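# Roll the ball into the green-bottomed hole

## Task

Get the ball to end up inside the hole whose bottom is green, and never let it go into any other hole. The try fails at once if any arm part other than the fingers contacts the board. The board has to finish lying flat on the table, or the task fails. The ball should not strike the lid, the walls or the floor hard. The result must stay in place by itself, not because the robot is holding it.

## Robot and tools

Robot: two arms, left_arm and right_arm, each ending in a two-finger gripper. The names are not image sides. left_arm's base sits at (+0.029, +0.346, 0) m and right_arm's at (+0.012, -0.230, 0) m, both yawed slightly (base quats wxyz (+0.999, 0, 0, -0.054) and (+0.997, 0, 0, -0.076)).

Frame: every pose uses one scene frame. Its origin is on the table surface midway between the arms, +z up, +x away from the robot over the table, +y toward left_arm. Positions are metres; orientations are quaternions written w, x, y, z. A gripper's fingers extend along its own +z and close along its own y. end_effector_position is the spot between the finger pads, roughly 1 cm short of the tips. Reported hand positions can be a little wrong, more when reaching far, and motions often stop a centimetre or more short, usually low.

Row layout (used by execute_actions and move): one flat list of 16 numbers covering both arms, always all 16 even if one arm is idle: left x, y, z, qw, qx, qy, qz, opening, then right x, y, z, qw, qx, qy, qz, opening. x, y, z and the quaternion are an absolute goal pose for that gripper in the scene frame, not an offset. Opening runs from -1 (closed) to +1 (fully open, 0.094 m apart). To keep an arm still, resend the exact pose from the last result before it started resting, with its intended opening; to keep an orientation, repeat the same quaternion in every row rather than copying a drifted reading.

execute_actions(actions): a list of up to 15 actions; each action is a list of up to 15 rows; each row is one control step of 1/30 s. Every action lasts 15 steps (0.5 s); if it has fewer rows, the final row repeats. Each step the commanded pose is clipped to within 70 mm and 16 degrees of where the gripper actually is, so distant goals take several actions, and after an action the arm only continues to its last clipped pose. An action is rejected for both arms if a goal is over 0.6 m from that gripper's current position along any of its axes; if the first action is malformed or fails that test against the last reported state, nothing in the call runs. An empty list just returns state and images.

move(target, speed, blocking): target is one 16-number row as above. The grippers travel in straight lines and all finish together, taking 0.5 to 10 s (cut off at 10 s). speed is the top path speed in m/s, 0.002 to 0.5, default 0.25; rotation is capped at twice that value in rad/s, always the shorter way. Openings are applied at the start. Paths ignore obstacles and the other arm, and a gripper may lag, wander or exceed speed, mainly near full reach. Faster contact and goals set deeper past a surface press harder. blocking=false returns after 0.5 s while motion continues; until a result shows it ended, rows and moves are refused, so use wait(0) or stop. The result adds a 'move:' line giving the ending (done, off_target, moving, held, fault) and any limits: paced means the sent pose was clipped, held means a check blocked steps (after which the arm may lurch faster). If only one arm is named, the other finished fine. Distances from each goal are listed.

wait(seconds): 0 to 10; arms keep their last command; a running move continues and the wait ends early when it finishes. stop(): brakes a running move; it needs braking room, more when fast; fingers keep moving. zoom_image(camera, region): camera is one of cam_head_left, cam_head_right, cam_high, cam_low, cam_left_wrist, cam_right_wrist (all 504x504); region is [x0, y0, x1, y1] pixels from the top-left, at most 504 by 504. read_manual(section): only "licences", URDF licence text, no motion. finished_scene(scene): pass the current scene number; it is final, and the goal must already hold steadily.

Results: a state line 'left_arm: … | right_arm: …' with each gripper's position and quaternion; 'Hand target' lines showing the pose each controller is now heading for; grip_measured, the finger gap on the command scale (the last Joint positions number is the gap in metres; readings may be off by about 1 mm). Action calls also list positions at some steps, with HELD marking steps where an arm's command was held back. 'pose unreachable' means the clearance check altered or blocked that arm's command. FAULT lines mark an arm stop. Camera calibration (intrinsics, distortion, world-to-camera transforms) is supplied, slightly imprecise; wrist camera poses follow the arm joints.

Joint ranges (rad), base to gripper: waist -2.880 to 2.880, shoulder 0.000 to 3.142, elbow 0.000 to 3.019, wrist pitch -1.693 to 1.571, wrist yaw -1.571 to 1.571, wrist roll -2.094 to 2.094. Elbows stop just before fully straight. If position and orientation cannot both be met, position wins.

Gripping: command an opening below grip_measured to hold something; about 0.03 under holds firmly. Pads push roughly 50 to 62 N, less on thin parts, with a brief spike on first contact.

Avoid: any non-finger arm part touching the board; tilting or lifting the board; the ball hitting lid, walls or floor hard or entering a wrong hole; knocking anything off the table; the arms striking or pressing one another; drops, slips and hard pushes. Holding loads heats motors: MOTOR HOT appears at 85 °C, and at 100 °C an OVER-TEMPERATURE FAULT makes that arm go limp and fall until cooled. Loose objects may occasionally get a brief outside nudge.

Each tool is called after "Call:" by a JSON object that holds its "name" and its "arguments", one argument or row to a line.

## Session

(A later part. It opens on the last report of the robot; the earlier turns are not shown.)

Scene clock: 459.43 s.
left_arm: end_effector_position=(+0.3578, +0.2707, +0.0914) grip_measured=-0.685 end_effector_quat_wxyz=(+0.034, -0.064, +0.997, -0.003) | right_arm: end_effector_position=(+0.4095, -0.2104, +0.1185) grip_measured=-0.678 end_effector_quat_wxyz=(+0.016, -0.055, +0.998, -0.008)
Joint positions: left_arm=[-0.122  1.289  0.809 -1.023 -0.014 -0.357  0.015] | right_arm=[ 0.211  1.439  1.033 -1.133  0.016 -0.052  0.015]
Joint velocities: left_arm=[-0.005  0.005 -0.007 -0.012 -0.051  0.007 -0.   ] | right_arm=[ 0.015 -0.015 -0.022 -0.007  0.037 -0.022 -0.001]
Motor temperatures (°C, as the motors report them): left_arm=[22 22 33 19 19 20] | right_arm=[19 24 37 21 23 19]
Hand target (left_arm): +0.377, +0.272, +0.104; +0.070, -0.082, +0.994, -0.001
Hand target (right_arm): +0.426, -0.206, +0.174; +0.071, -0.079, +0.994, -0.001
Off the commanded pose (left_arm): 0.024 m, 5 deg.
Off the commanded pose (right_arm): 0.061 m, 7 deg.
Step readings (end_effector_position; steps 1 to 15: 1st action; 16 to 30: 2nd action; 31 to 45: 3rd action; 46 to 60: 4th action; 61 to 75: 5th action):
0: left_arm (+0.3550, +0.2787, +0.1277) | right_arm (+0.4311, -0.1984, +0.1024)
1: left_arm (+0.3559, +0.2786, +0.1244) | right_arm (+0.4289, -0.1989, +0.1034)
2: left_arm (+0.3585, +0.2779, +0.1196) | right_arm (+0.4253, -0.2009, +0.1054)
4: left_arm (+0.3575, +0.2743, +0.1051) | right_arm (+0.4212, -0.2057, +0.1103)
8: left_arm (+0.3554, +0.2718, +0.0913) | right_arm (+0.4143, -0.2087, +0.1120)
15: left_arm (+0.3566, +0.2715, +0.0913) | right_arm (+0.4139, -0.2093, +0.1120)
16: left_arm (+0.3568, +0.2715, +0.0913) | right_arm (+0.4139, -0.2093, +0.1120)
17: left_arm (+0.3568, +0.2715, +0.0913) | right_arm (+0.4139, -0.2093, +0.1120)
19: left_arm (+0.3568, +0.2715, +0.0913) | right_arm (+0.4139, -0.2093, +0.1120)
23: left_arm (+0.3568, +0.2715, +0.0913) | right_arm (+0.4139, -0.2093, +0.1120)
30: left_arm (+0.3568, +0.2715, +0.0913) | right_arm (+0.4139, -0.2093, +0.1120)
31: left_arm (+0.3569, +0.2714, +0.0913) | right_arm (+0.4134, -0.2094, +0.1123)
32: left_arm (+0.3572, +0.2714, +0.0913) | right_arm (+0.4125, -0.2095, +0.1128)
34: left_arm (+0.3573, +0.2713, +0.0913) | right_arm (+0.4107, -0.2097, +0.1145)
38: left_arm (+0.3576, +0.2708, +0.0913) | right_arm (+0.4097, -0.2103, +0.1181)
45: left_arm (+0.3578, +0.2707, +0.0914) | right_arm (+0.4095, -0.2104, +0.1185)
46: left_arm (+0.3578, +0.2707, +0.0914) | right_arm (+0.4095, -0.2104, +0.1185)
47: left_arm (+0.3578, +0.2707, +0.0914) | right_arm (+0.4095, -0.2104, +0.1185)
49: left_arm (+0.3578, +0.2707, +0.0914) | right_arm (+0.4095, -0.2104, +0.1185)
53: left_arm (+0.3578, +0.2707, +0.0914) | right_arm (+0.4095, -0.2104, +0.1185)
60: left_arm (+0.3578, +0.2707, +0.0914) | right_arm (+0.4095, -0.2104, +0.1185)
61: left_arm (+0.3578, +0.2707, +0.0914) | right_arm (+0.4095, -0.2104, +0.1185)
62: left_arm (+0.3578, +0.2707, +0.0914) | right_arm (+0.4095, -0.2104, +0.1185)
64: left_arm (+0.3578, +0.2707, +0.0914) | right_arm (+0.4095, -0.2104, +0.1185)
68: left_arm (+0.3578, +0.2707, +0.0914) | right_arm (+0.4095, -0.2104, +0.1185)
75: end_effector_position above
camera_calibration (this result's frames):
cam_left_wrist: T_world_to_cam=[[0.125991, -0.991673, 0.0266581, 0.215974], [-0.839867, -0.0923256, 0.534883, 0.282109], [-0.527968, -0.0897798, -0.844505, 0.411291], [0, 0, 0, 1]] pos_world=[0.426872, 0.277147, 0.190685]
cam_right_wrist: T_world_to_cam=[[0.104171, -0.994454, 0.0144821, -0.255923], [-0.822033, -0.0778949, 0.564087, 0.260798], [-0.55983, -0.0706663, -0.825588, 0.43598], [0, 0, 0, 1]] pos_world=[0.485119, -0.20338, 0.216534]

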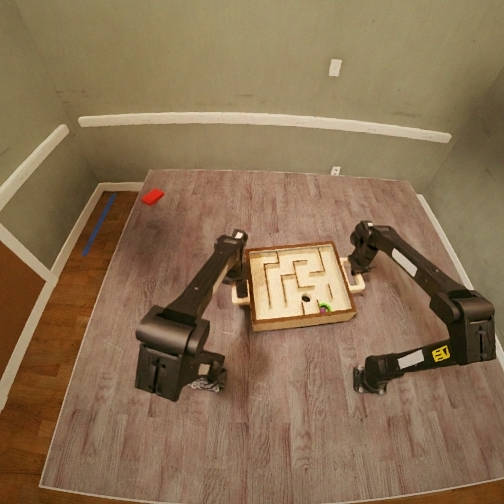

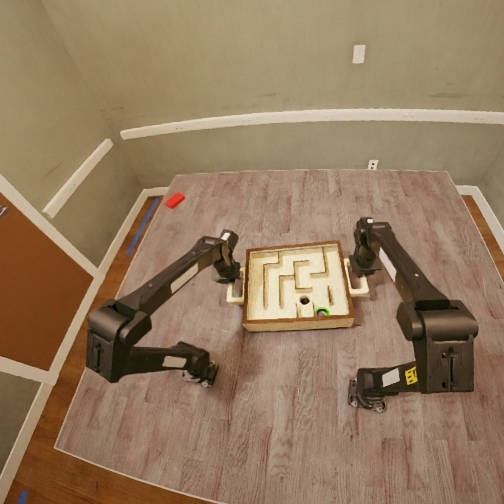

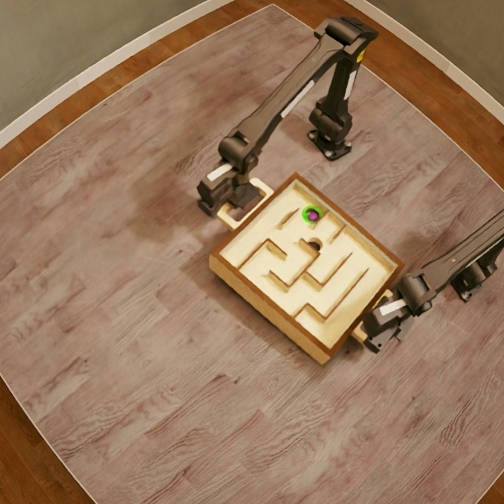

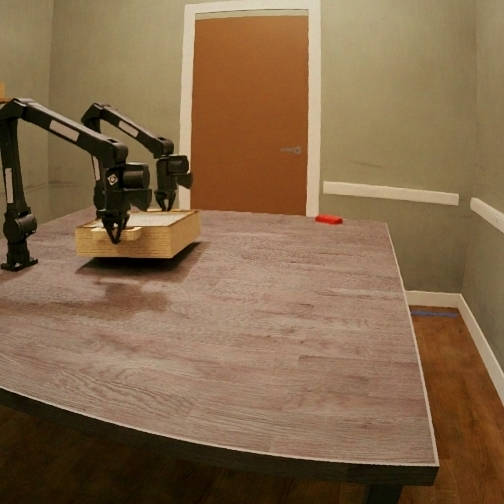

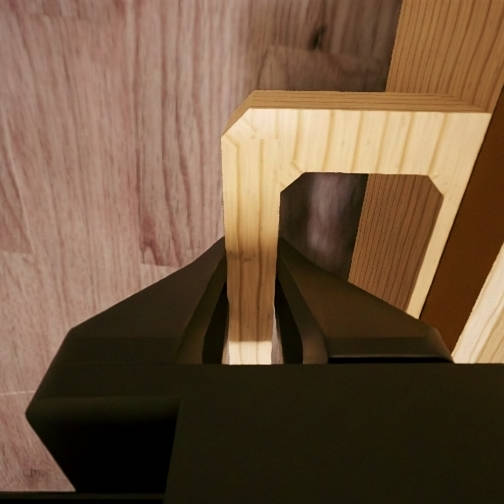

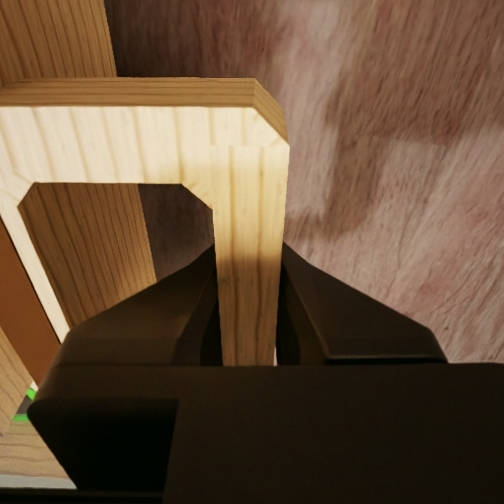

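In. Lower it.

Call:
{"name": "move", "arguments": {
  "target": [0.37,0.272,0.085,0.04,-0.082,0.996,0,-0.8,0.43,-0.205,0.09,0.04,-0.078,0.996,0,-0.8],
  "speed": 0.03
}}

Scene clock: 463.57 s.
left_arm: end_effector_position=(+0.3487, +0.2721, +0.0728) grip_measured=-0.685 end_effector_quat_wxyz=(+0.012, -0.071, +0.997, +0.002) | right_arm: end_effector_position=(+0.4145, -0.2081, +0.0771) grip_measured=-0.678 end_effector_quat_wxyz=(+0.011, -0.064, +0.998, -0.001)
Joint positions: left_arm=[-0.122  1.322  0.784 -1.011 -0.01  -0.372  0.015] | right_arm=[ 0.209  1.509  0.989 -1.028  0.001 -0.071  0.015]
Joint velocities: left_arm=[-0.005 -0.005 -0.002 -0.007  0.037  0.007  0.   ] | right_arm=[ 0.005 -0.005  0.007 -0.022  0.081  0.037  0.   ]
Motor temperatures (°C, as the motors report them): left_arm=[22 22 32 19 19 20] | right_arm=[19 24 38 21 23 19]
Hand target (left_arm): +0.369, +0.272, +0.086; +0.040, -0.082, +0.996, -0.000
Hand target (right_arm): +0.430, -0.205, +0.090; +0.040, -0.078, +0.996, -0.000
Off the commanded pose (left_arm): 0.025 m, 3 deg.
Off the commanded pose (right_arm): 0.020 m, 4 deg.
move: off_target (left_arm, right_arm)
camera_calibration (this result's frames):
cam_left_wrist: T_world_to_cam=[[0.140727, -0.989936, 0.0149313, 0.214263], [-0.813296, -0.10699, 0.571929, 0.276512], [-0.564576, -0.0926293, -0.820167, 0.402644], [0, 0, 0, 1]] pos_world=[0.422057, 0.278987, 0.168891]
cam_right_wrist: T_world_to_cam=[[0.121688, -0.992568, -0.0000225995, -0.259279], [-0.814517, -0.0998724, 0.571479, 0.280113], [-0.567234, -0.069524, -0.820617, 0.407685], [0, 0, 0, 1]] pos_world=[0.490961, -0.201032, 0.174469]

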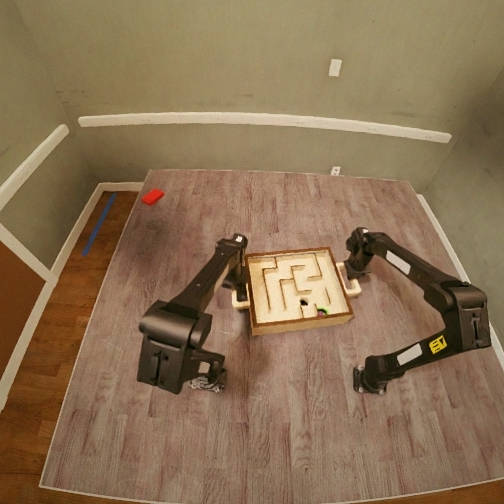

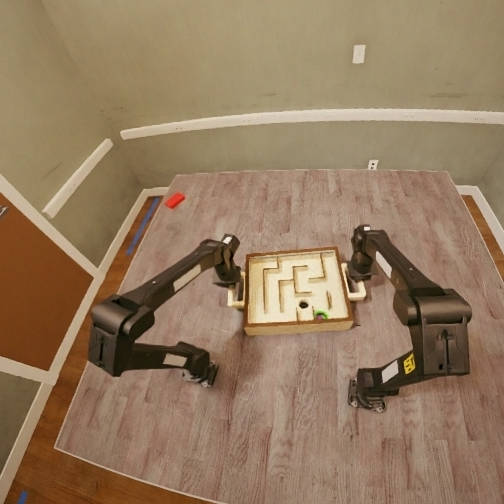

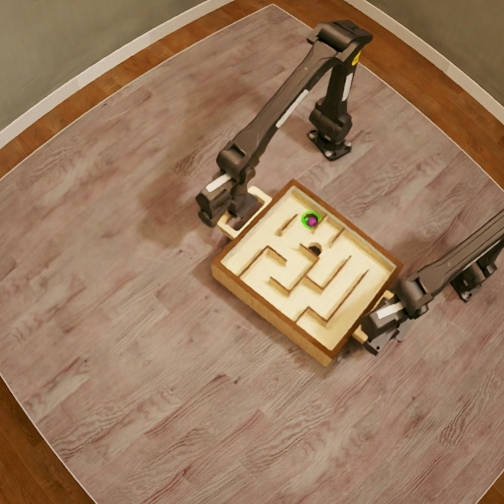

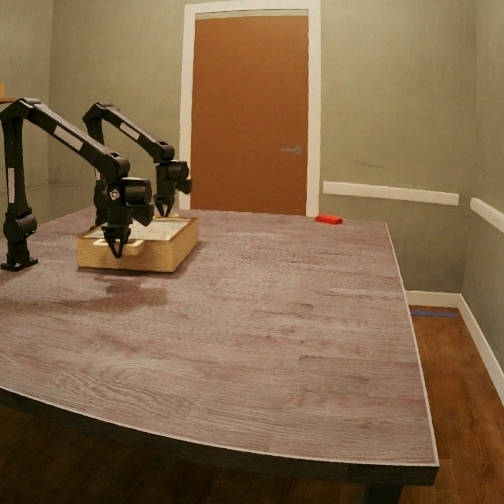

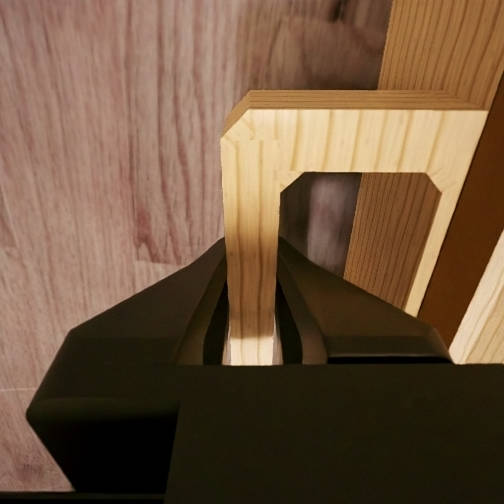

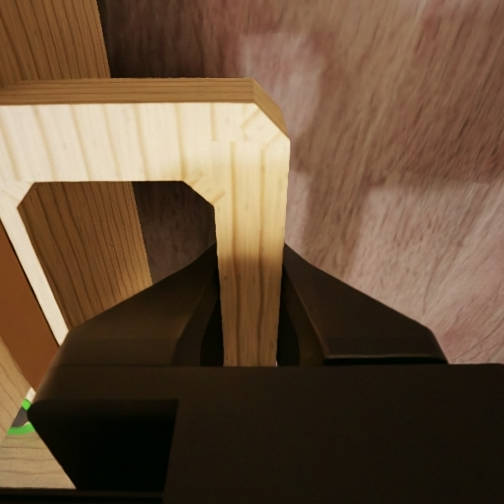

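Call:
{"name": "move", "arguments": {
  "target": [0.365,0.272,0.078,0.03,-0.082,0.996,0,-0.8,0.43,-0.205,0.08,0.03,-0.078,0.996,0,-0.8],
  "speed": 0.03
}}

Call:
{"name": "move", "arguments": {
  "target": [0.352,0.272,0.076,0.012,-0.075,0.997,0,-0.1,0.416,-0.207,0.076,0.012,-0.068,0.997,0,-0.1],
  "speed": 0.03
}}

Call:
{"name": "move", "arguments": {
  "target": [0.352,0.272,0.17,0.012,-0.075,0.997,0,-0.1,0.416,-0.207,0.17,0.012,-0.068,0.997,0,-0.1],
  "speed": 0.12
}}

Scene clock: 468.60 s.
left_arm: end_effector_position=(+0.3478, +0.2719, +0.0721) grip_measured=-0.685 end_effector_quat_wxyz=(+0.011, -0.068, +0.998, +0.001) | right_arm: end_effector_position=(+0.4108, -0.2086, +0.0714) grip_measured=-0.678 end_effector_quat_wxyz=(+0.006, -0.061, +0.998, -0.001)
Joint positions: left_arm=[-0.122  1.322  0.782 -1.011 -0.008 -0.367  0.015] | right_arm=[ 0.209  1.515  0.978 -1.023  0.001 -0.066  0.015]
Joint velocities: left_arm=[-0.005 -0.015 -0.002 -0.002  0.022 -0.139  0.   ] | right_arm=[-0.005 -0.005  0.007 -0.002  0.051 -0.022 -0.001]
Motor temperatures (°C, as the motors report them): left_arm=[22 22 32 19 19 20] | right_arm=[19 24 37 21 23 19]
Hand target (left_arm): +0.365, +0.272, +0.078; +0.030, -0.082, +0.996, -0.000
Hand target (right_arm): +0.429, -0.205, +0.081; +0.030, -0.078, +0.997, -0.000
Off the commanded pose (left_arm): 0.018 m, 3 deg.
Off the commanded pose (right_arm): 0.021 m, 3 deg.
move: off_target (left_arm, right_arm)
camera_calibration (this result's frames):
cam_left_wrist: T_world_to_cam=[[0.135808, -0.990602, 0.0162665, 0.216007], [-0.812443, -0.101957, 0.574056, 0.274298], [-0.567002, -0.091177, -0.818654, 0.401929], [0, 0, 0, 1]] pos_world=[0.421411, 0.27859, 0.168065]
cam_right_wrist: T_world_to_cam=[[0.116382, -0.993204, -0.000789652, -0.257242], [-0.808677, -0.0952209, 0.580495, 0.278268], [-0.576625, -0.0669205, -0.814264, 0.404824], [0, 0, 0, 1]] pos_world=[0.488399, -0.201906, 0.167897]

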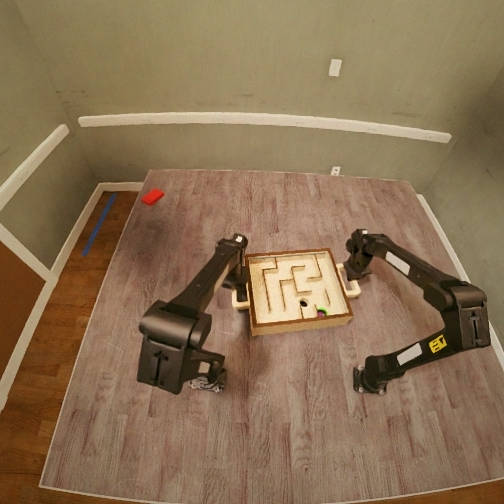

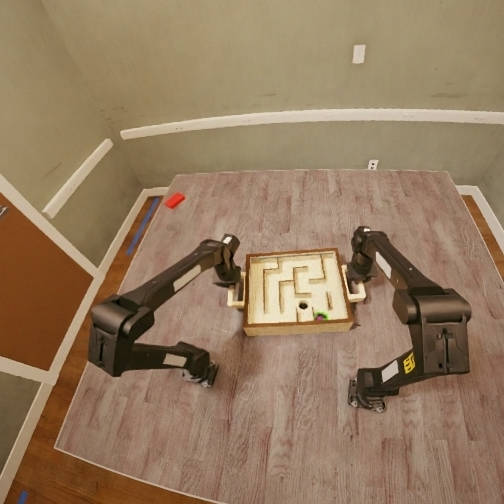

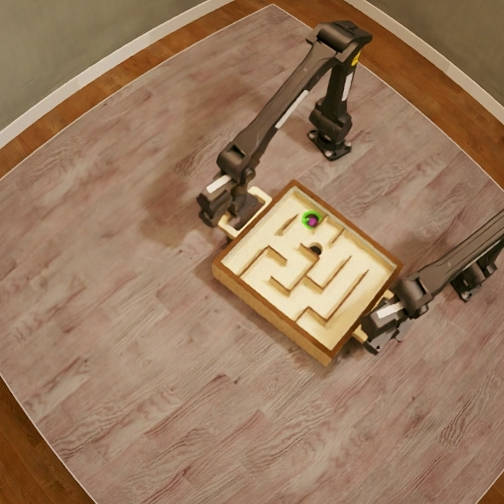

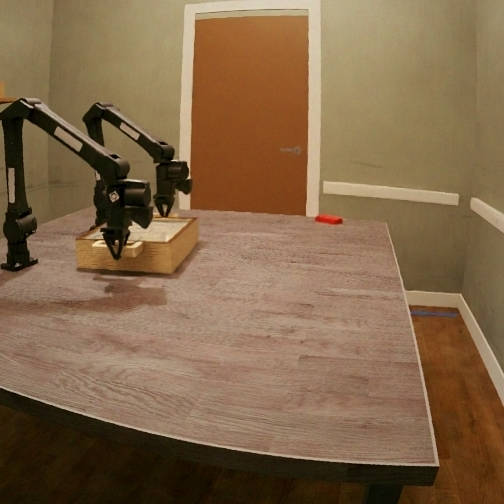

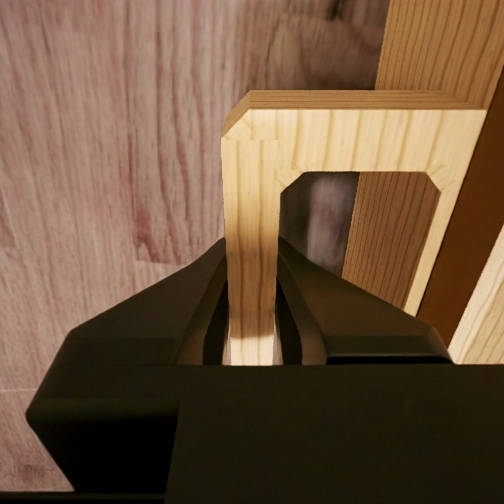

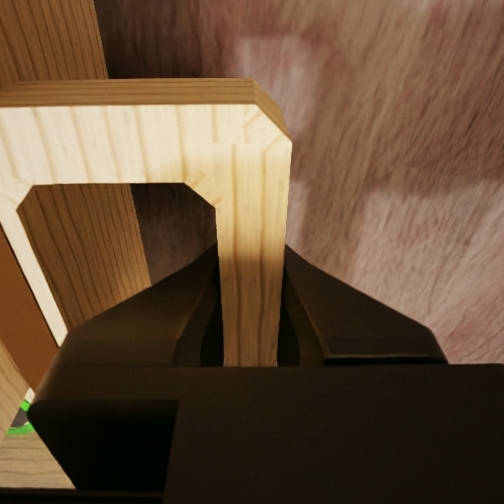

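Scene clock: 469.30 s.
left_arm: end_effector_position=(+0.3478, +0.2719, +0.0721) grip_measured=-0.103 end_effector_quat_wxyz=(+0.011, -0.069, +0.998, +0.001) | right_arm: end_effector_position=(+0.4105, -0.2086, +0.0712) grip_measured=-0.102 end_effector_quat_wxyz=(+0.005, -0.061, +0.998, -0.001)
Joint positions: left_arm=[-0.122  1.322  0.782 -1.011 -0.008 -0.369  0.042] | right_arm=[ 0.209  1.515  0.978 -1.023  0.001 -0.066  0.042]
Joint velocities: left_arm=[-0.015 -0.005  0.002 -0.002  0.007 -0.022  0.   ] | right_arm=[-0.005 -0.005 -0.002 -0.012  0.037 -0.022 -0.   ]
Motor temperatures (°C, as the motors report them): left_arm=[22 22 32 19 19 20] | right_arm=[19 24 37 21 23 19]
Hand target (left_arm): +0.352, +0.272, +0.076; +0.012, -0.075, +0.997, +0.000
Hand target (right_arm): +0.416, -0.207, +0.076; +0.012, -0.068, +0.998, -0.000
Off the commanded pose (left_arm): 0.006 m, 1 deg.
Off the commanded pose (right_arm): 0.008 m, 1 deg.
move: done
camera_calibration (this result's frames):
cam_left_wrist: T_world_to_cam=[[0.138074, -0.990287, 0.016315, 0.21513], [-0.812212, -0.103788, 0.574055, 0.274716], [-0.566786, -0.0925134, -0.818654, 0.402217], [0, 0, 0, 1]] pos_world=[0.421395, 0.278763, 0.168065]
cam_right_wrist: T_world_to_cam=[[0.116381, -0.993204, -0.000835484, -0.257219], [-0.808235, -0.0951958, 0.581115, 0.277921], [-0.577245, -0.0669556, -0.813821, 0.404639], [0, 0, 0, 1]] pos_world=[0.488137, -0.201921, 0.167585]

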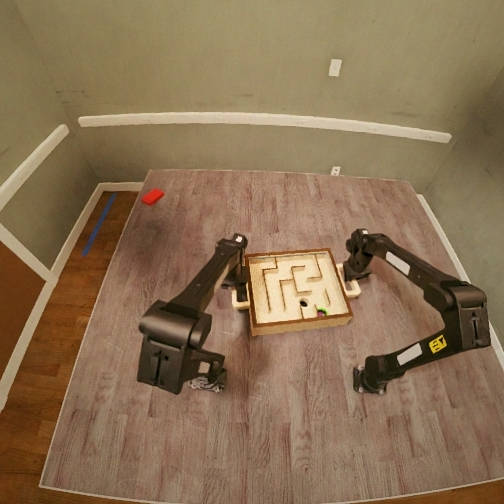

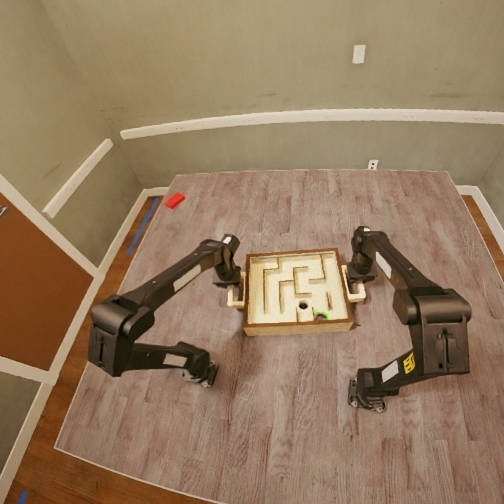

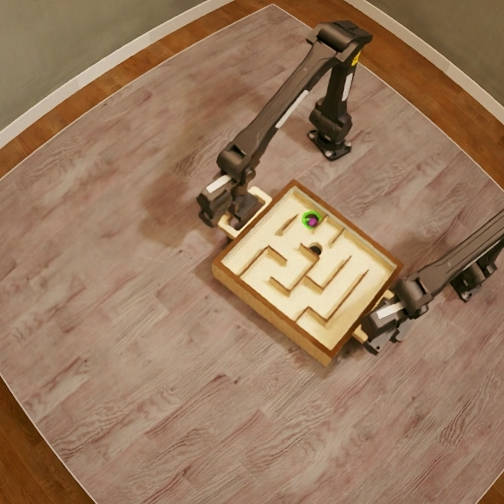

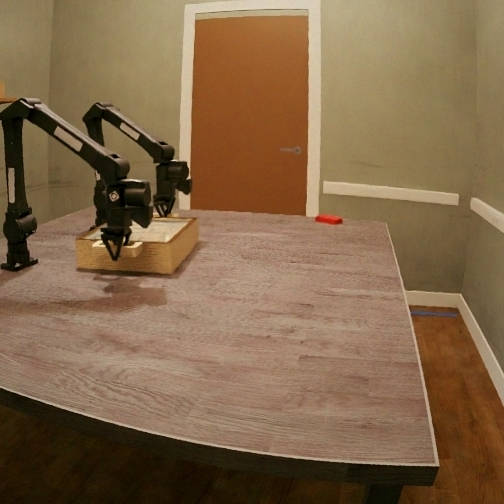

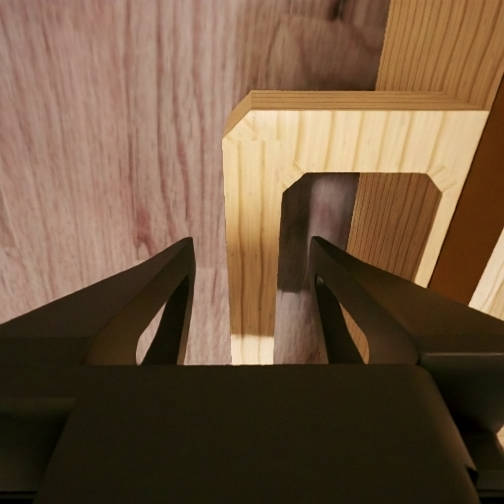

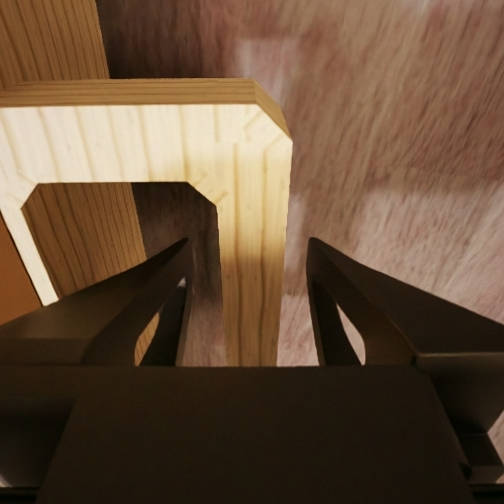

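Scene clock: 470.50 s.
left_arm: end_effector_position=(+0.3418, +0.2733, +0.1503) grip_measured=-0.103 end_effector_quat_wxyz=(-0.006, -0.070, +0.998, +0.006) | right_arm: end_effector_position=(+0.4028, -0.2090, +0.1510) grip_measured=-0.102 end_effector_quat_wxyz=(-0.007, -0.061, +0.998, -0.001)
Joint positions: left_arm=[-0.122  1.232  0.928 -1.282 -0.008 -0.37   0.042] | right_arm=[ 0.209  1.42   1.105 -1.27   0.001 -0.066  0.042]
Joint velocities: left_arm=[-0.005 -0.015 -0.012 -0.002  0.007 -0.125  0.001] | right_arm=[-0.015 -0.005  0.002  0.002 -0.007  0.007  0.001]
Motor temperatures (°C, as the motors report them): left_arm=[22 22 32 19 19 20] | right_arm=[19 24 37 21 23 19]
Hand target (left_arm): +0.353, +0.272, +0.169; +0.012, -0.075, +0.997, -0.000
Hand target (right_arm): +0.413, -0.207, +0.171; +0.012, -0.068, +0.998, -0.000
Off the commanded pose (left_arm): 0.022 m, 2 deg.
Off the commanded pose (right_arm): 0.023 m, 2 deg.
move: off_target (left_arm, right_arm)
camera_calibration (this result's frames):
cam_left_wrist: T_world_to_cam=[[0.139168, -0.990261, 0.00392914, 0.21753], [-0.792509, -0.108996, 0.600041, 0.215938], [-0.593769, -0.0866205, -0.799959, 0.4678], [0, 0, 0, 1]] pos_world=[0.418624, 0.279468, 0.243794]
cam_right_wrist: T_world_to_cam=[[0.116341, -0.993207, -0.00234748, -0.256449], [-0.793372, -0.0943546, 0.60138, 0.216471], [-0.597516, -0.0681029, -0.798959, 0.470822], [0, 0, 0, 1]] pos_world=[0.482901, -0.202217, 0.245384]

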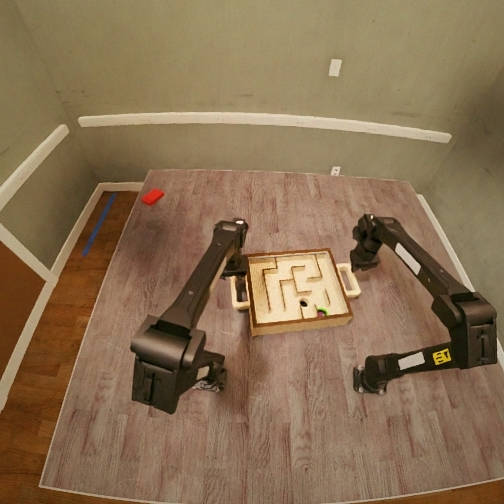

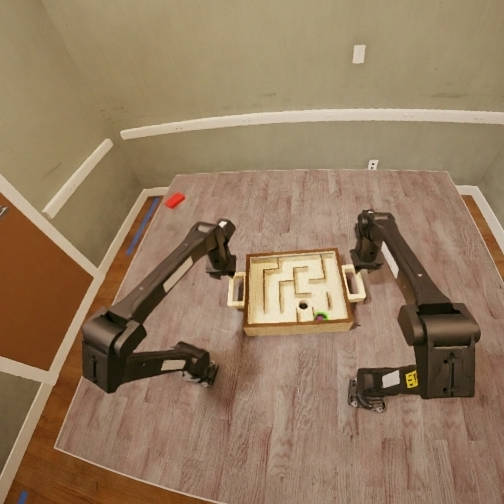

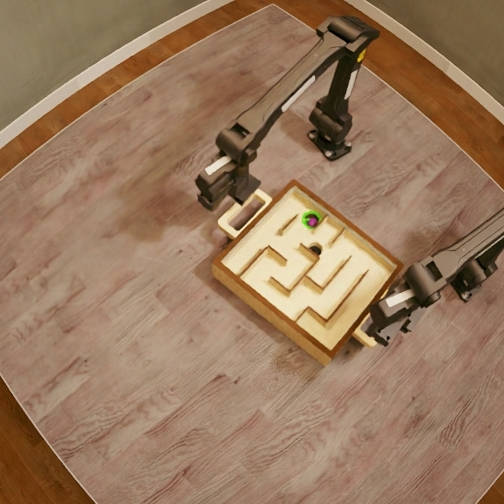

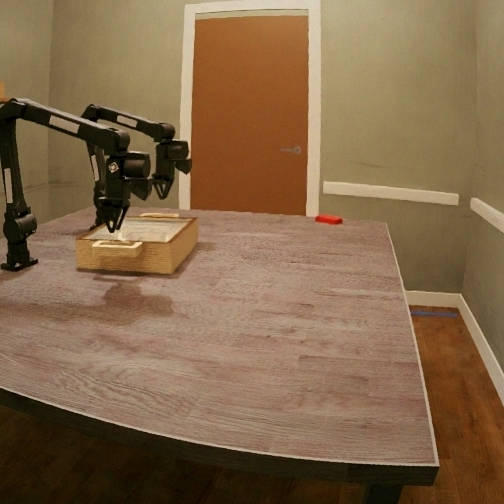

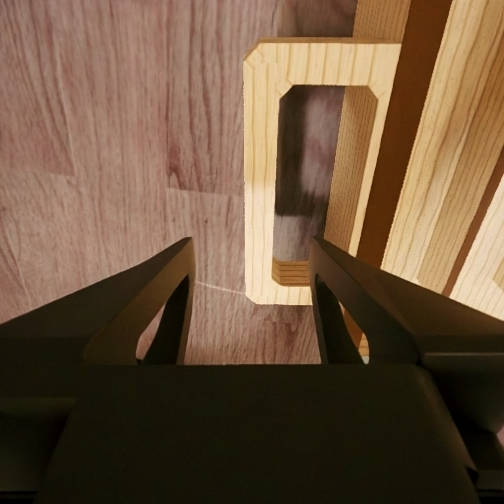

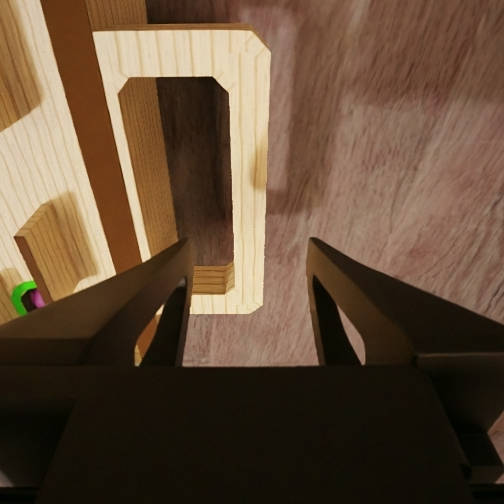

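Call:
{"name": "finished_scene", "arguments": {
  "scene": 2
}}

The scene is finished: the task was done.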